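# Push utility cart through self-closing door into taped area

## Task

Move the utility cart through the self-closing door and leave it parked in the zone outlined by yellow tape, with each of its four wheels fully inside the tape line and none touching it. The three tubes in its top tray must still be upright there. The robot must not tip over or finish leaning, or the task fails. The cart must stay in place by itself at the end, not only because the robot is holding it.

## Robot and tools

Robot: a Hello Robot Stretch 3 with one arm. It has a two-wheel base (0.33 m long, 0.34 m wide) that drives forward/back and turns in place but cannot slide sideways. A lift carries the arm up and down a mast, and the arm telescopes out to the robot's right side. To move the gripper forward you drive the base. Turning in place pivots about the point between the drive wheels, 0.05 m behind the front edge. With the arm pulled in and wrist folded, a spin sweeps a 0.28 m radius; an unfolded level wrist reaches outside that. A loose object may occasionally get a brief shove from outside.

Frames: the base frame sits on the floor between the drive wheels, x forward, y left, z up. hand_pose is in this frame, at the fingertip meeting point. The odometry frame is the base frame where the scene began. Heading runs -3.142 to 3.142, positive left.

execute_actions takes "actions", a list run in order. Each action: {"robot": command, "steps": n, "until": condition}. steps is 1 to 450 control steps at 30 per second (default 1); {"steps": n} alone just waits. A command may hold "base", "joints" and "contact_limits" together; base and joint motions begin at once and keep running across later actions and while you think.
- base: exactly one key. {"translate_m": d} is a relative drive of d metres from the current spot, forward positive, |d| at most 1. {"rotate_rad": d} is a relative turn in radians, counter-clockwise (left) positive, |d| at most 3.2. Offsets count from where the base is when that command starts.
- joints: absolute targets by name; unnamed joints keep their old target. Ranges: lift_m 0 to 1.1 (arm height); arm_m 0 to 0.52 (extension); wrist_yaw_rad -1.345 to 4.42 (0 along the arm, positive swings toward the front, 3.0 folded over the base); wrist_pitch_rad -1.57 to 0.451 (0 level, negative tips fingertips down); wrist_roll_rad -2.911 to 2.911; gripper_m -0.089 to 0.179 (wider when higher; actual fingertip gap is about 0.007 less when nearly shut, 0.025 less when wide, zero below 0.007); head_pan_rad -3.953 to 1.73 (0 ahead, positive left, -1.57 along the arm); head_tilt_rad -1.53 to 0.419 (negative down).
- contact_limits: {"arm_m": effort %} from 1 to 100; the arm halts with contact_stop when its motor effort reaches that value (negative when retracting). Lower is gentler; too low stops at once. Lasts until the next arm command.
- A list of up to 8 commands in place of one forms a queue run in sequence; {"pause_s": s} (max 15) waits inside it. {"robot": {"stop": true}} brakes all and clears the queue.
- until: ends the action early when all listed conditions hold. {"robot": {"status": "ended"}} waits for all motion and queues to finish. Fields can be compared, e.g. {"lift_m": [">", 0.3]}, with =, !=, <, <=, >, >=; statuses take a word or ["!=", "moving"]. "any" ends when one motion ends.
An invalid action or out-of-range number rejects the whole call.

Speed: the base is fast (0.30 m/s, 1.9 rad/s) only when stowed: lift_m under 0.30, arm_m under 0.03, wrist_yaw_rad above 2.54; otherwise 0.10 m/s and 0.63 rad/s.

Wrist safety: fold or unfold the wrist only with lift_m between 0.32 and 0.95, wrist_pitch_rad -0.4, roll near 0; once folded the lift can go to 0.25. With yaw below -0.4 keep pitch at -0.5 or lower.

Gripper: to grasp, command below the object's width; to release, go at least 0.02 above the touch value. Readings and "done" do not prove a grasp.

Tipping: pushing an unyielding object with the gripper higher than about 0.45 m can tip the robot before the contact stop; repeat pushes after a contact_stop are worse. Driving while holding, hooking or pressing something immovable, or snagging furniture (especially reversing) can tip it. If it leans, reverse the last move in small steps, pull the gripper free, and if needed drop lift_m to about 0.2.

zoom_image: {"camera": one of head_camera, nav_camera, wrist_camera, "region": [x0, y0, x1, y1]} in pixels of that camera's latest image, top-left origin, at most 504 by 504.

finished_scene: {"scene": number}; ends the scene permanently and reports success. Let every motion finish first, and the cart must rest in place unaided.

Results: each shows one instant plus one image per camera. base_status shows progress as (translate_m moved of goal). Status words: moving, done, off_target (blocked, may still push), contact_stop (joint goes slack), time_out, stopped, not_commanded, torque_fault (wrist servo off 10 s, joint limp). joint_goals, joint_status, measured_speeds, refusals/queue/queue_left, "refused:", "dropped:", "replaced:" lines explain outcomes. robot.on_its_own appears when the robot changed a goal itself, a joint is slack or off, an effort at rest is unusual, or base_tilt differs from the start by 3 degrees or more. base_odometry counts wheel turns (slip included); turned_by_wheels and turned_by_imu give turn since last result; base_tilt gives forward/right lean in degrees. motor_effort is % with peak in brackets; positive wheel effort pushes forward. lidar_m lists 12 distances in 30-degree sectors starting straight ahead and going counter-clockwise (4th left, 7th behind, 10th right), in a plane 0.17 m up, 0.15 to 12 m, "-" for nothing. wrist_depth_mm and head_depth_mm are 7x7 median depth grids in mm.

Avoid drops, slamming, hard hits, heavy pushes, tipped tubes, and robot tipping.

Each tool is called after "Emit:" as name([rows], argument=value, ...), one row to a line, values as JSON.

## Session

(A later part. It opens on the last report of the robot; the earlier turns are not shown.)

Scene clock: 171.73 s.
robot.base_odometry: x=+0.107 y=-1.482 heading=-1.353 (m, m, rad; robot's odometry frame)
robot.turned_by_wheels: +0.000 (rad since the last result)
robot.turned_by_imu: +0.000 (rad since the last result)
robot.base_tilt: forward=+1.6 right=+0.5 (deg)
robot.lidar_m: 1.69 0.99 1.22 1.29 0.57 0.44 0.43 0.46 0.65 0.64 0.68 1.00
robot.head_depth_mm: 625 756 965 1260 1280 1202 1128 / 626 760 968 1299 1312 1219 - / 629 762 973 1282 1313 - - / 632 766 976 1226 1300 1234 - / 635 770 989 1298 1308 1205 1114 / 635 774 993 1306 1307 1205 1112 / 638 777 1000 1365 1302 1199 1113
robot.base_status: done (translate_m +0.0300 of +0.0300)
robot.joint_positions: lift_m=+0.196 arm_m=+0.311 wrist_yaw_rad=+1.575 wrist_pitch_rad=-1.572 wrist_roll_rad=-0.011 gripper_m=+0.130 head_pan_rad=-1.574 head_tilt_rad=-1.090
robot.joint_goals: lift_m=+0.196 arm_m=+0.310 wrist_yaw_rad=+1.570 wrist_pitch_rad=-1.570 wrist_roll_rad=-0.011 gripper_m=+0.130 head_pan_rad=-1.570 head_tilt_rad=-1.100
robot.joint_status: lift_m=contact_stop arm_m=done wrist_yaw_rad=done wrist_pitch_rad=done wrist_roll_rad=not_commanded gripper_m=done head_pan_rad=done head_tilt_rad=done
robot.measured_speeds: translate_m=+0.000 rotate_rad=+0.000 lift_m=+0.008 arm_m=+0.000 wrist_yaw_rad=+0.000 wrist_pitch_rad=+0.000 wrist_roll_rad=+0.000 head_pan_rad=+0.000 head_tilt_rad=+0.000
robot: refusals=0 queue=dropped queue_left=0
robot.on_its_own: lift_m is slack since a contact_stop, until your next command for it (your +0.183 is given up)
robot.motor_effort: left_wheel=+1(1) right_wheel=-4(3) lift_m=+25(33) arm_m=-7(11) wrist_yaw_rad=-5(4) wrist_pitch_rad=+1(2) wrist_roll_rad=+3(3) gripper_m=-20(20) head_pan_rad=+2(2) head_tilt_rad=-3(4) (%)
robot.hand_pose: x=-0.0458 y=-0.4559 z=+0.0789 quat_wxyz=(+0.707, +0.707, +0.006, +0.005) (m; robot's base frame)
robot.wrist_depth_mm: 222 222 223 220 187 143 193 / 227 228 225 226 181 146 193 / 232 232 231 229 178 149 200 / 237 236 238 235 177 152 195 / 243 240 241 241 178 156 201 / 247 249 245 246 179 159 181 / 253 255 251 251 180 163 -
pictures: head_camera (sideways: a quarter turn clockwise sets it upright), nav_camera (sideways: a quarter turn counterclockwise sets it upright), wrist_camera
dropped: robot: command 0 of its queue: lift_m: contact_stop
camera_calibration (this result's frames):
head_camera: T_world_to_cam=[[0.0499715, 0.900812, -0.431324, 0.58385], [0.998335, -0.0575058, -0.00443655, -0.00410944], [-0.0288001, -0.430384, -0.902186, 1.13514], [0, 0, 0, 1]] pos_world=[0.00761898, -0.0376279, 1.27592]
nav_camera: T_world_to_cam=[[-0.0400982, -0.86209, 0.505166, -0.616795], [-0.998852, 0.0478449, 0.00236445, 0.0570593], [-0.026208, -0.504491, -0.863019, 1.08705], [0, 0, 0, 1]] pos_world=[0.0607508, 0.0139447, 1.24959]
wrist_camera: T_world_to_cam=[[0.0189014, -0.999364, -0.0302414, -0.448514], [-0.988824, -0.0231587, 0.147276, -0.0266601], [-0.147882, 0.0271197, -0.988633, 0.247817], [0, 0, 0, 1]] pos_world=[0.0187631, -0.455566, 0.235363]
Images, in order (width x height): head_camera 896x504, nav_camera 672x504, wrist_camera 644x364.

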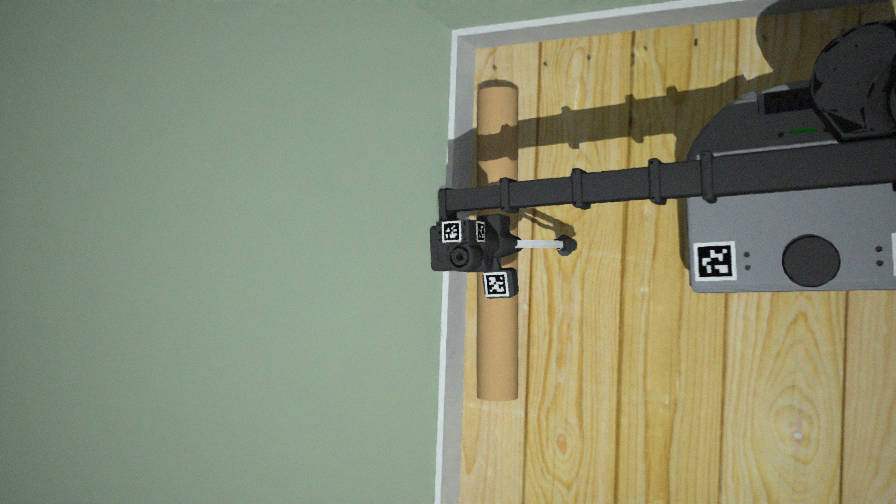

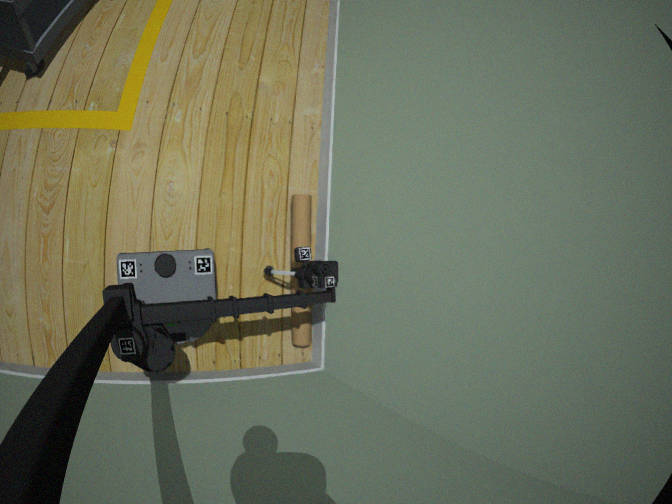

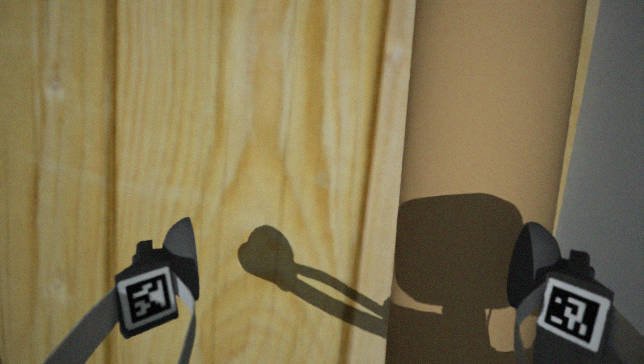

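Emit:
execute_actions([
  {"robot":[{"joints":{"lift_m":0.225}},{"joints":{"arm_m":0.385}},{"joints":{"lift_m":0.153}},{"joints":{"gripper_m":0.01}},{"joints":{"lift_m":0.7,"arm_m":0.2}},{"joints":{"wrist_pitch_rad":0.02,"head_tilt_rad":-0.6,"head_pan_rad":-1}}],"steps":450,"until":{"robot":{"status":"ended"}}},
])

Scene clock: 186.23 s.
robot.base_odometry: x=+0.107 y=-1.482 heading=-1.353 (m, m, rad; robot's odometry frame)
robot.turned_by_wheels: +0.000 (rad since the last result)
robot.turned_by_imu: -0.002 (rad since the last result)
robot.base_tilt: forward=+1.5 right=+0.5 (deg)
robot.lidar_m: 1.69 0.98 1.22 1.29 0.57 0.44 0.43 0.46 0.65 0.64 0.68 1.00
robot.head_depth_mm: 537 584 643 714 802 884 1094 / 566 622 688 769 877 972 1172 / 601 662 737 835 955 1124 1213 / 640 710 775 443 492 550 652 / 686 766 824 428 508 1393 1240 / 736 827 951 1120 1357 1458 1245 / 795 906 1056 1263 1569 1462 1249
robot.base_status: done (translate_m +0.0300 of +0.0300)
robot.joint_positions: lift_m=+0.699 arm_m=+0.200 wrist_yaw_rad=+1.569 wrist_pitch_rad=-0.046 wrist_roll_rad=-0.004 gripper_m=+0.040 head_pan_rad=-1.007 head_tilt_rad=-0.607
robot.joint_goals: lift_m=+0.700 arm_m=+0.200 wrist_yaw_rad=+1.570 wrist_pitch_rad=+0.020 wrist_roll_rad=-0.004 gripper_m=+0.039 head_pan_rad=-1.000 head_tilt_rad=-0.600
robot.joint_status: lift_m=done arm_m=done wrist_yaw_rad=done wrist_pitch_rad=off_target wrist_roll_rad=not_commanded gripper_m=done head_pan_rad=done head_tilt_rad=done
robot.measured_speeds: translate_m=+0.000 rotate_rad=+0.000 lift_m=+0.000 arm_m=+0.000 wrist_yaw_rad=+0.000 wrist_pitch_rad=-0.024 wrist_roll_rad=+0.000 head_pan_rad=+0.000 head_tilt_rad=+0.000
robot: refusals=0 queue=dropped queue_left=0
robot.on_its_own: gripper_m is held at +0.039, not at your +0.010, by its stall guard, which is not easing now
robot.motor_effort: left_wheel=-1(1) right_wheel=+2(3) lift_m=+48(50) arm_m=-4(10) wrist_yaw_rad=+2(6) wrist_pitch_rad=+30(31) wrist_roll_rad=-1(3) gripper_m=-19(100) head_pan_rad=+4(49) head_tilt_rad=+3(26) (%)
robot.hand_pose: x=+0.2335 y=-0.3457 z=+0.8023 quat_wxyz=(+0.513, +0.510, -0.487, +0.489) (m; robot's base frame)
robot.wrist_depth_mm: - - - 102 110 662 412 / - - - 103 113 664 412 / - - - 104 115 668 412 / - - - 106 118 668 411 / - - 121 108 116 669 409 / - - 117 109 114 591 411 / - - - 110 122 669 405
pictures: head_camera (sideways: a quarter turn clockwise sets it upright), nav_camera (sideways: a quarter turn counterclockwise sets it upright), wrist_camera
camera_calibration (this result's frames):
head_camera: T_world_to_cam=[[-0.279274, 0.529828, -0.800805, 1.06728], [0.870819, 0.491144, 0.0212593, -0.0367901], [0.404575, -0.691419, -0.598548, 0.737677], [0, 0, 0, 1]] pos_world=[0.0316552, -0.0373598, 1.297]
nav_camera: T_world_to_cam=[[0.250839, -0.466592, 0.848158, -1.06554], [-0.866144, -0.499449, -0.0186007, 0.0835493], [0.432291, -0.729961, -0.529417, 0.650387], [0, 0, 0, 1]] pos_world=[0.0584885, 0.019313, 1.24963]
wrist_camera: T_world_to_cam=[[0.0298851, -0.999533, 0.00636498, -0.353796], [-0.191676, -0.0119804, -0.981385, 0.868734], [0.981003, 0.0281088, -0.191945, 0.098852], [0, 0, 0, 1]] pos_world=[0.0801146, -0.346002, 0.873789]
Images, in order (width x height): head_camera 896x504, nav_camera 672x504, wrist_camera 644x364.

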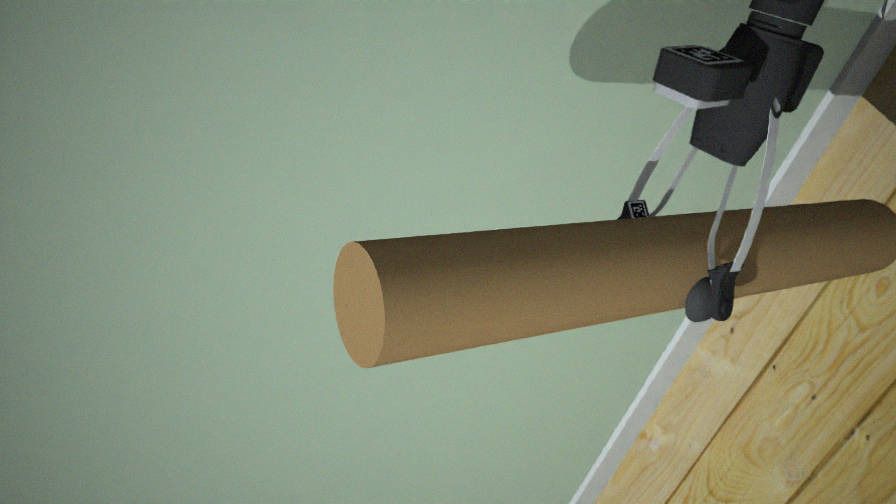

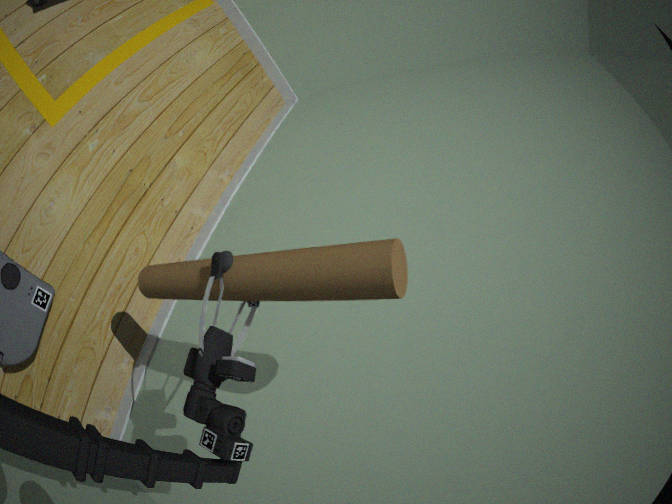

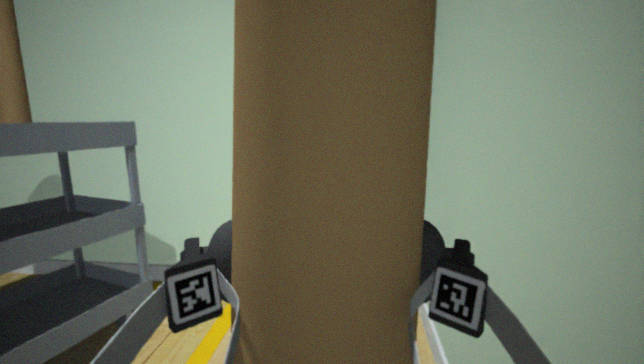

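Emit:
execute_actions([
  {"robot":{"base":{"translate_m":1},"joints":{"lift_m":1.09,"arm_m":0.08,"wrist_pitch_rad":0.11,"head_pan_rad":-0.2,"head_tilt_rad":-0.9}},"steps":450,"until":{"robot":{"status":"ended"}}},
  {"robot":[{"base":{"rotate_rad":1.57}},{"base":{"translate_m":0.4}}],"steps":450,"until":{"robot":{"status":"ended"}}},
])

Scene clock: 209.33 s.
robot.base_odometry: x=+0.714 y=-2.372 heading=+0.217 (m, m, rad; robot's odometry frame)
robot.turned_by_wheels: +1.570 (rad since the last result)
robot.turned_by_imu: +1.573 (rad since the last result)
robot.base_tilt: forward=+1.6 right=+0.5 (deg)
robot.lidar_m: - 0.15 0.29 1.39 1.46 1.14 1.13 0.95 0.75 0.20 0.15 -
robot.head_depth_mm: - - 670 355 420 482 438 / - - - 310 515 481 443 / - - - 303 382 473 451 / 2454 2360 702 612 524 481 451 / 2447 2352 701 626 543 481 633 / 2428 2360 667 594 543 480 676 / 363 406 466 600 544 481 679
robot.base_status: done (translate_m +0.4000 of +0.4000)
robot.joint_positions: lift_m=+1.089 arm_m=+0.080 wrist_yaw_rad=+1.570 wrist_pitch_rad=+0.043 wrist_roll_rad=-0.004 gripper_m=+0.040 head_pan_rad=-0.207 head_tilt_rad=-0.889
robot.joint_goals: lift_m=+1.090 arm_m=+0.080 wrist_yaw_rad=+1.570 wrist_pitch_rad=+0.110 wrist_roll_rad=-0.004 gripper_m=+0.039 head_pan_rad=-0.200 head_tilt_rad=-0.900
robot.joint_status: lift_m=done arm_m=done wrist_yaw_rad=done wrist_pitch_rad=off_target wrist_roll_rad=not_commanded gripper_m=done head_pan_rad=done head_tilt_rad=done
robot.measured_speeds: translate_m=+0.000 rotate_rad=+0.000 lift_m=+0.000 arm_m=+0.000 wrist_yaw_rad=+0.000 wrist_pitch_rad=+0.000 wrist_roll_rad=+0.000 head_pan_rad=+0.000 head_tilt_rad=+0.000
robot: refusals=0 queue=done queue_left=0
robot.on_its_own: gripper_m is held at +0.039, not at your +0.010, by its stall guard, which is not easing now
robot.motor_effort: left_wheel=-3(7) right_wheel=+4(9) lift_m=+46(50) arm_m=-5(4) wrist_yaw_rad=+1(1) wrist_pitch_rad=+30(36) wrist_roll_rad=-1(1) gripper_m=-19(19) head_pan_rad=+5(54) head_tilt_rad=-4(20) (%)
robot.hand_pose: x=+0.2357 y=-0.2256 z=+1.2151 quat_wxyz=(+0.491, +0.488, -0.510, +0.511) (m; robot's base frame)
robot.wrist_depth_mm: 127 139 174 98 104 - 716 / 128 140 172 100 107 - 705 / 130 142 171 102 111 - 715 / 132 143 171 104 115 - 712 / 134 145 119 106 114 - 702 / 136 142 116 108 114 - 699 / 139 151 172 111 124 - 721
pictures: head_camera (sideways: a quarter turn clockwise sets it upright), nav_camera (sideways: a quarter turn counterclockwise sets it upright), wrist_camera
camera_calibration (this result's frames):
head_camera: T_world_to_cam=[[-0.769967, 0.209733, -0.60263, 0.812008], [0.258091, 0.966099, 0.00647454, -0.0137992], [0.583558, -0.150548, -0.797995, 0.995984], [0, 0, 0, 1]] pos_world=[0.0475665, -0.00703032, 1.28422]
nav_camera: T_world_to_cam=[[0.72037, -0.189358, 0.667241, -0.832591], [-0.248519, -0.968605, -0.00657441, 0.0641202], [0.647538, -0.161086, -0.744813, 0.929261], [0, 0, 0, 1]] pos_world=[0.0139779, 0.0541408, 1.24809]
wrist_camera: T_world_to_cam=[[0.0294781, -0.999524, 0.00912938, -0.239735], [-0.103424, -0.0121343, -0.994563, 1.27095], [0.9942, 0.0283736, -0.103733, 0.0623393], [0, 0, 0, 1]] pos_world=[0.0765364, -0.225968, 1.2727]
Images, in order (width x height): head_camera 896x504, nav_camera 672x504, wrist_camera 644x364.

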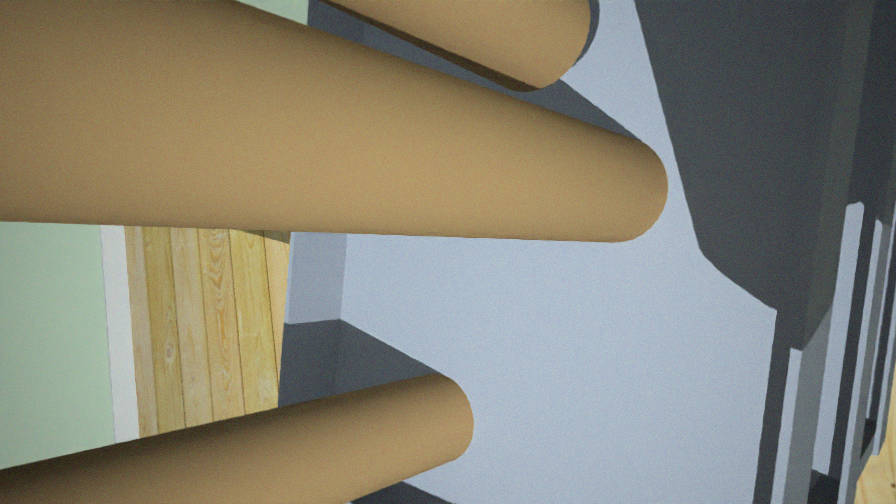

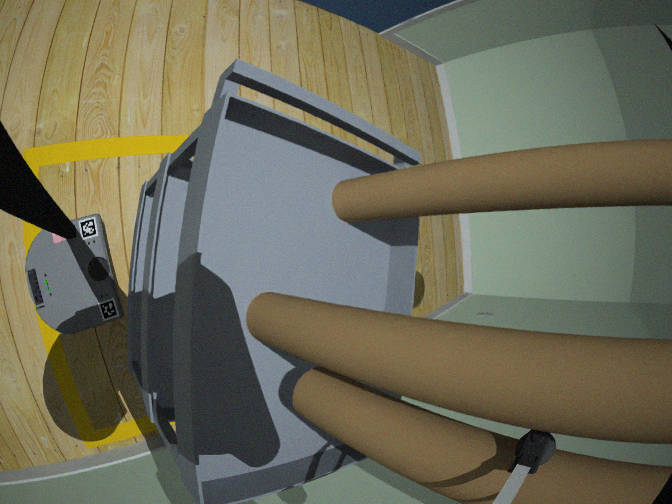

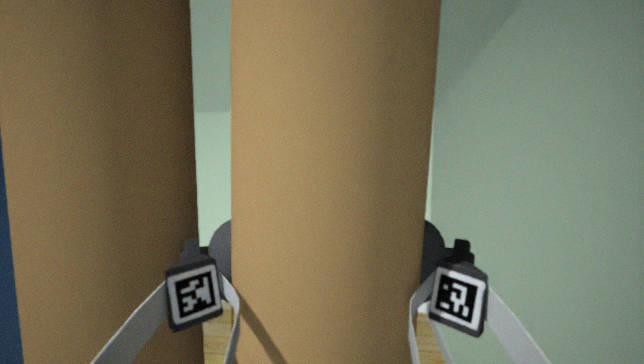

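Close call. Move it away from its neighbour.

Emit:
execute_actions([
  {"robot":{"joints":{"arm_m":0.135,"wrist_pitch_rad":0.075,"head_pan_rad":-0.8}},"steps":50},
  {"robot":{"joints":{"lift_m":0.94}},"steps":150,"until":{"robot":{"status":"ended"}}},
  {"robot":{"joints":{"gripper_m":0.09}},"steps":50},
])

Scene clock: 214.97 s.
robot.base_odometry: x=+0.714 y=-2.372 heading=+0.217 (m, m, rad; robot's odometry frame)
robot.turned_by_wheels: +0.000 (rad since the last result)
robot.turned_by_imu: +0.000 (rad since the last result)
robot.base_tilt: forward=+1.5 right=+0.5 (deg)
robot.lidar_m: - 0.15 0.29 1.39 1.46 1.14 1.12 0.95 0.74 0.20 0.15 -
robot.head_depth_mm: 736 807 - 786 544 646 1134 / 785 859 999 601 545 498 1103 / - 302 368 470 534 480 947 / - 299 371 444 535 481 687 / 1096 1295 701 626 543 481 444 / 1251 1530 698 317 370 466 431 / 1371 - - 292 349 480 431
robot.base_status: done (translate_m +0.4000 of +0.4000)
robot.joint_positions: lift_m=+0.960 arm_m=+0.135 wrist_yaw_rad=+1.574 wrist_pitch_rad=+0.082 wrist_roll_rad=-0.004 gripper_m=+0.090 head_pan_rad=-0.793 head_tilt_rad=-0.889
robot.joint_goals: lift_m=+0.960 arm_m=+0.135 wrist_yaw_rad=+1.570 wrist_pitch_rad=+0.075 wrist_roll_rad=-0.004 gripper_m=+0.090 head_pan_rad=-0.800 head_tilt_rad=-0.900
robot.joint_status: lift_m=contact_stop arm_m=done wrist_yaw_rad=done wrist_pitch_rad=off_target wrist_roll_rad=not_commanded gripper_m=done head_pan_rad=done head_tilt_rad=done
robot.measured_speeds: translate_m=+0.000 rotate_rad=+0.000 lift_m=+0.000 arm_m=+0.000 wrist_yaw_rad=+0.000 wrist_pitch_rad=+0.000 wrist_roll_rad=+0.000 head_pan_rad=+0.000 head_tilt_rad=+0.000
robot: refusals=0 queue=done queue_left=0
robot.on_its_own: lift_m is slack since a contact_stop, until your next command for it (your +0.940 is given up)
robot.motor_effort: left_wheel=-2(3) right_wheel=+3(4) lift_m=+33(47) arm_m=+3(2) wrist_yaw_rad=-4(4) wrist_pitch_rad=-3(32) wrist_roll_rad=-1(1) gripper_m=-2(73) head_pan_rad=-5(45) head_tilt_rad=-4(4) (%)
robot.hand_pose: x=+0.2360 y=-0.2790 z=+1.0956 quat_wxyz=(+0.480, +0.479, -0.518, +0.522) (m; robot's base frame)
robot.wrist_depth_mm: 158 - - 111 122 - 647 / 158 - - 112 124 - 642 / 159 - - 112 126 - 634 / 159 - - 112 129 - 648 / 160 - 128 113 123 - 640 / 160 - 122 114 124 955 654 / 160 553 317 114 141 - 651
pictures: head_camera (sideways: a quarter turn clockwise sets it upright), nav_camera (sideways: a quarter turn counterclockwise sets it upright), wrist_camera
camera_calibration (this result's frames):
head_camera: T_world_to_cam=[[-0.525636, 0.600494, -0.602589, 0.810465], [0.749206, 0.662305, 0.0064718, -0.0167915], [0.402984, -0.448062, -0.798025, 0.997126], [0, 0, 0, 1]] pos_world=[0.0367643, -0.028784, 1.28422]
nav_camera: T_world_to_cam=[[0.495577, -0.556096, 0.667203, -0.831171], [-0.742617, -0.669685, -0.00657217, 0.0671313], [0.45047, -0.492219, -0.744847, 0.930507], [0, 0, 0, 1]] pos_world=[0.0425965, 0.0407591, 1.24809]
wrist_camera: T_world_to_cam=[[0.0331182, -0.999396, 0.0105086, -0.294306], [-0.0642852, -0.0126226, -0.997852, 1.14563], [0.997382, 0.0323715, -0.0646644, 0.00869968], [0, 0, 0, 1]] pos_world=[0.0747171, -0.279949, 1.14683]
Images, in order (width x height): head_camera 896x504, nav_camera 672x504, wrist_camera 644x364.

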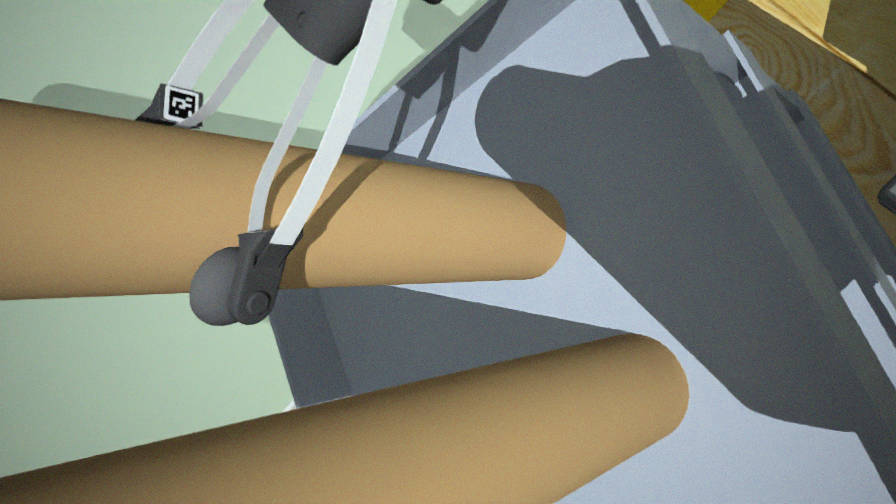

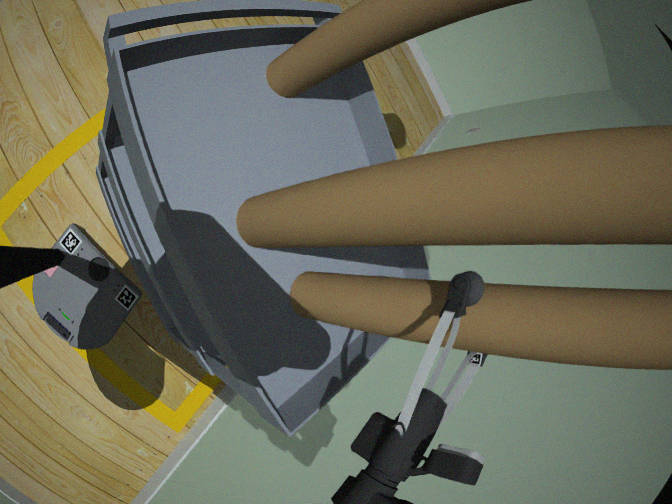

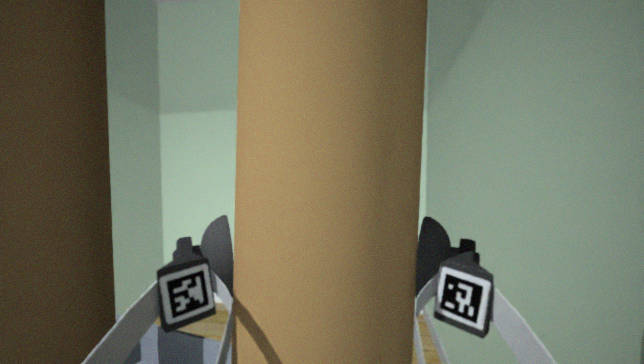

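Emit:
execute_actions([
  {"robot":[{"joints":{"gripper_m":0.125,"head_pan_rad":0}},{"base":{"translate_m":-0.2}}],"steps":250,"until":{"robot":{"status":"ended"}}},
])

Emit:
finished_scene(scene=1)

Scene clock: 220.50 s.
robot.base_odometry: x=+0.518 y=-2.415 heading=+0.217 (m, m, rad; robot's odometry frame)
robot.turned_by_wheels: +0.000 (rad since the last result)
robot.turned_by_imu: -0.002 (rad since the last result)
robot.base_tilt: forward=+1.5 right=+0.5 (deg)
robot.lidar_m: 0.31 0.38 1.43 1.41 1.21 0.94 0.93 0.93 0.72 0.71 0.33 0.30
robot.head_depth_mm: 349 766 738 602 529 797 1088 / 344 396 485 600 542 825 1099 / 2529 784 517 592 558 839 1115 / 2658 843 738 628 855 1056 1136 / 553 639 718 624 867 1117 1139 / 2589 784 719 626 877 1198 1130 / 2704 2347 669 617 1347 1259 1127
robot.base_status: done (translate_m -0.2000 of -0.2000)
robot.joint_positions: lift_m=+0.960 arm_m=+0.135 wrist_yaw_rad=+1.572 wrist_pitch_rad=+0.057 wrist_roll_rad=-0.004 gripper_m=+0.125 head_pan_rad=-0.007 head_tilt_rad=-0.889
robot.joint_goals: lift_m=+0.960 arm_m=+0.135 wrist_yaw_rad=+1.570 wrist_pitch_rad=+0.075 wrist_roll_rad=-0.004 gripper_m=+0.125 head_pan_rad=+0.000 head_tilt_rad=-0.900
robot.joint_status: lift_m=contact_stop arm_m=done wrist_yaw_rad=done wrist_pitch_rad=off_target wrist_roll_rad=not_commanded gripper_m=done head_pan_rad=done head_tilt_rad=done
robot.measured_speeds: translate_m=+0.000 rotate_rad=+0.000 lift_m=+0.000 arm_m=+0.000 wrist_yaw_rad=+0.000 wrist_pitch_rad=+0.000 wrist_roll_rad=+0.000 head_pan_rad=+0.000 head_tilt_rad=+0.000
robot: refusals=0 queue=done queue_left=0
robot.on_its_own: lift_m is slack since a contact_stop, until your next command for it (your +0.940 is given up)
robot.motor_effort: left_wheel=-1(6) right_wheel=+2(4) lift_m=+34(33) arm_m=+3(2) wrist_yaw_rad=-1(3) wrist_pitch_rad=+8(9) wrist_roll_rad=-1(1) gripper_m=+1(80) head_pan_rad=+4(56) head_tilt_rad=-4(4) (%)
robot.hand_pose: x=+0.2358 y=-0.2794 z=+1.0891 quat_wxyz=(+0.487, +0.485, -0.512, +0.515) (m; robot's base frame)
robot.wrist_depth_mm: - 330 - 297 - - 619 / - 551 - 301 - - 604 / - 549 - 307 - - 615 / - 565 - 309 - - 619 / - - - 314 - 912 605 / - - 730 319 - - 606 / 530 553 577 322 574 - 579
pictures: head_camera (sideways: a quarter turn clockwise sets it upright), nav_camera (sideways: a quarter turn counterclockwise sets it upright), wrist_camera
camera_calibration (this result's frames):
head_camera: T_world_to_cam=[[-0.796327, 0.0526486, -0.60257, 0.812091], [0.0610933, 0.998111, 0.00647049, -0.0125923], [0.601773, -0.0316604, -0.79804, 0.995932], [0, 0, 0, 1]] pos_world=[0.0481354, 0.00134454, 1.28422]
nav_camera: T_world_to_cam=[[0.743677, -0.0425284, 0.667185, -0.832661], [-0.0512152, -0.998666, -0.00657111, 0.0629124], [0.666575, -0.0292833, -0.744863, 0.92921], [0, 0, 0, 1]] pos_world=[0.00306513, 0.0546269, 1.24809]
wrist_camera: T_world_to_cam=[[0.0317651, -0.999448, 0.00975306, -0.293519], [-0.0892501, -0.0125553, -0.99593, 1.14301], [0.995503, 0.0307654, -0.0895996, 0.0356018], [0, 0, 0, 1]] pos_world=[0.0758954, -0.280102, 1.14441]
Images, in order (width x height): head_camera 896x504, nav_camera 672x504, wrist_camera 644x364.

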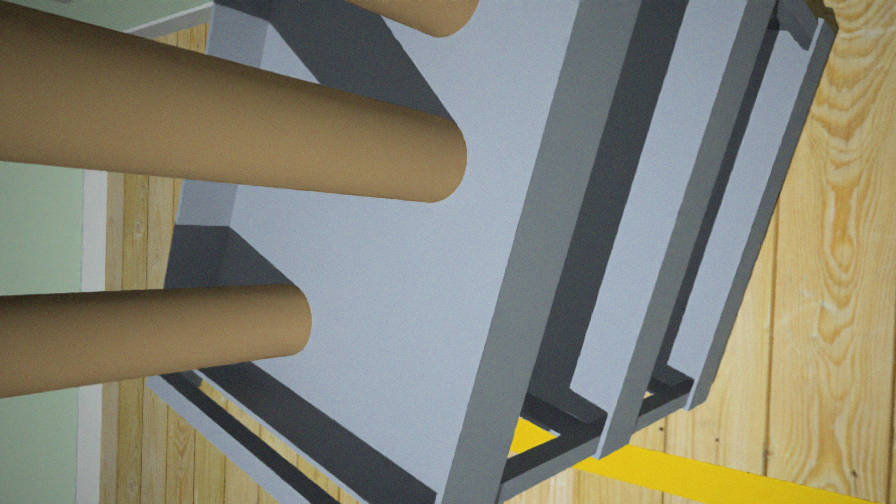

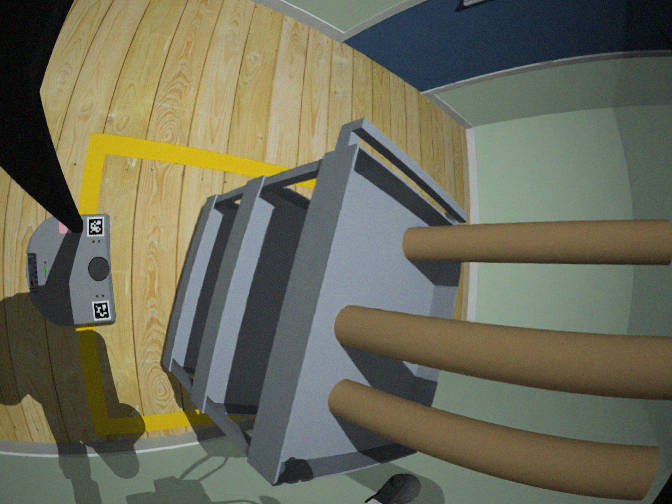

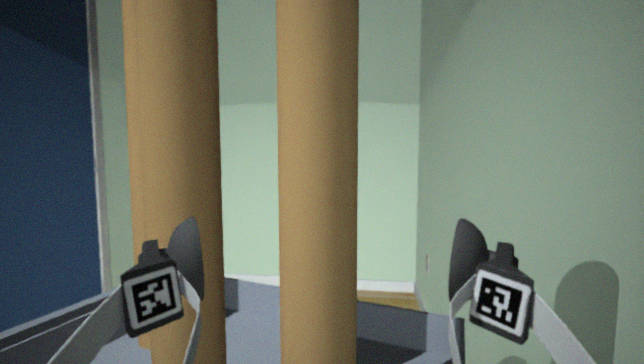

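The scene is finished: the task was done.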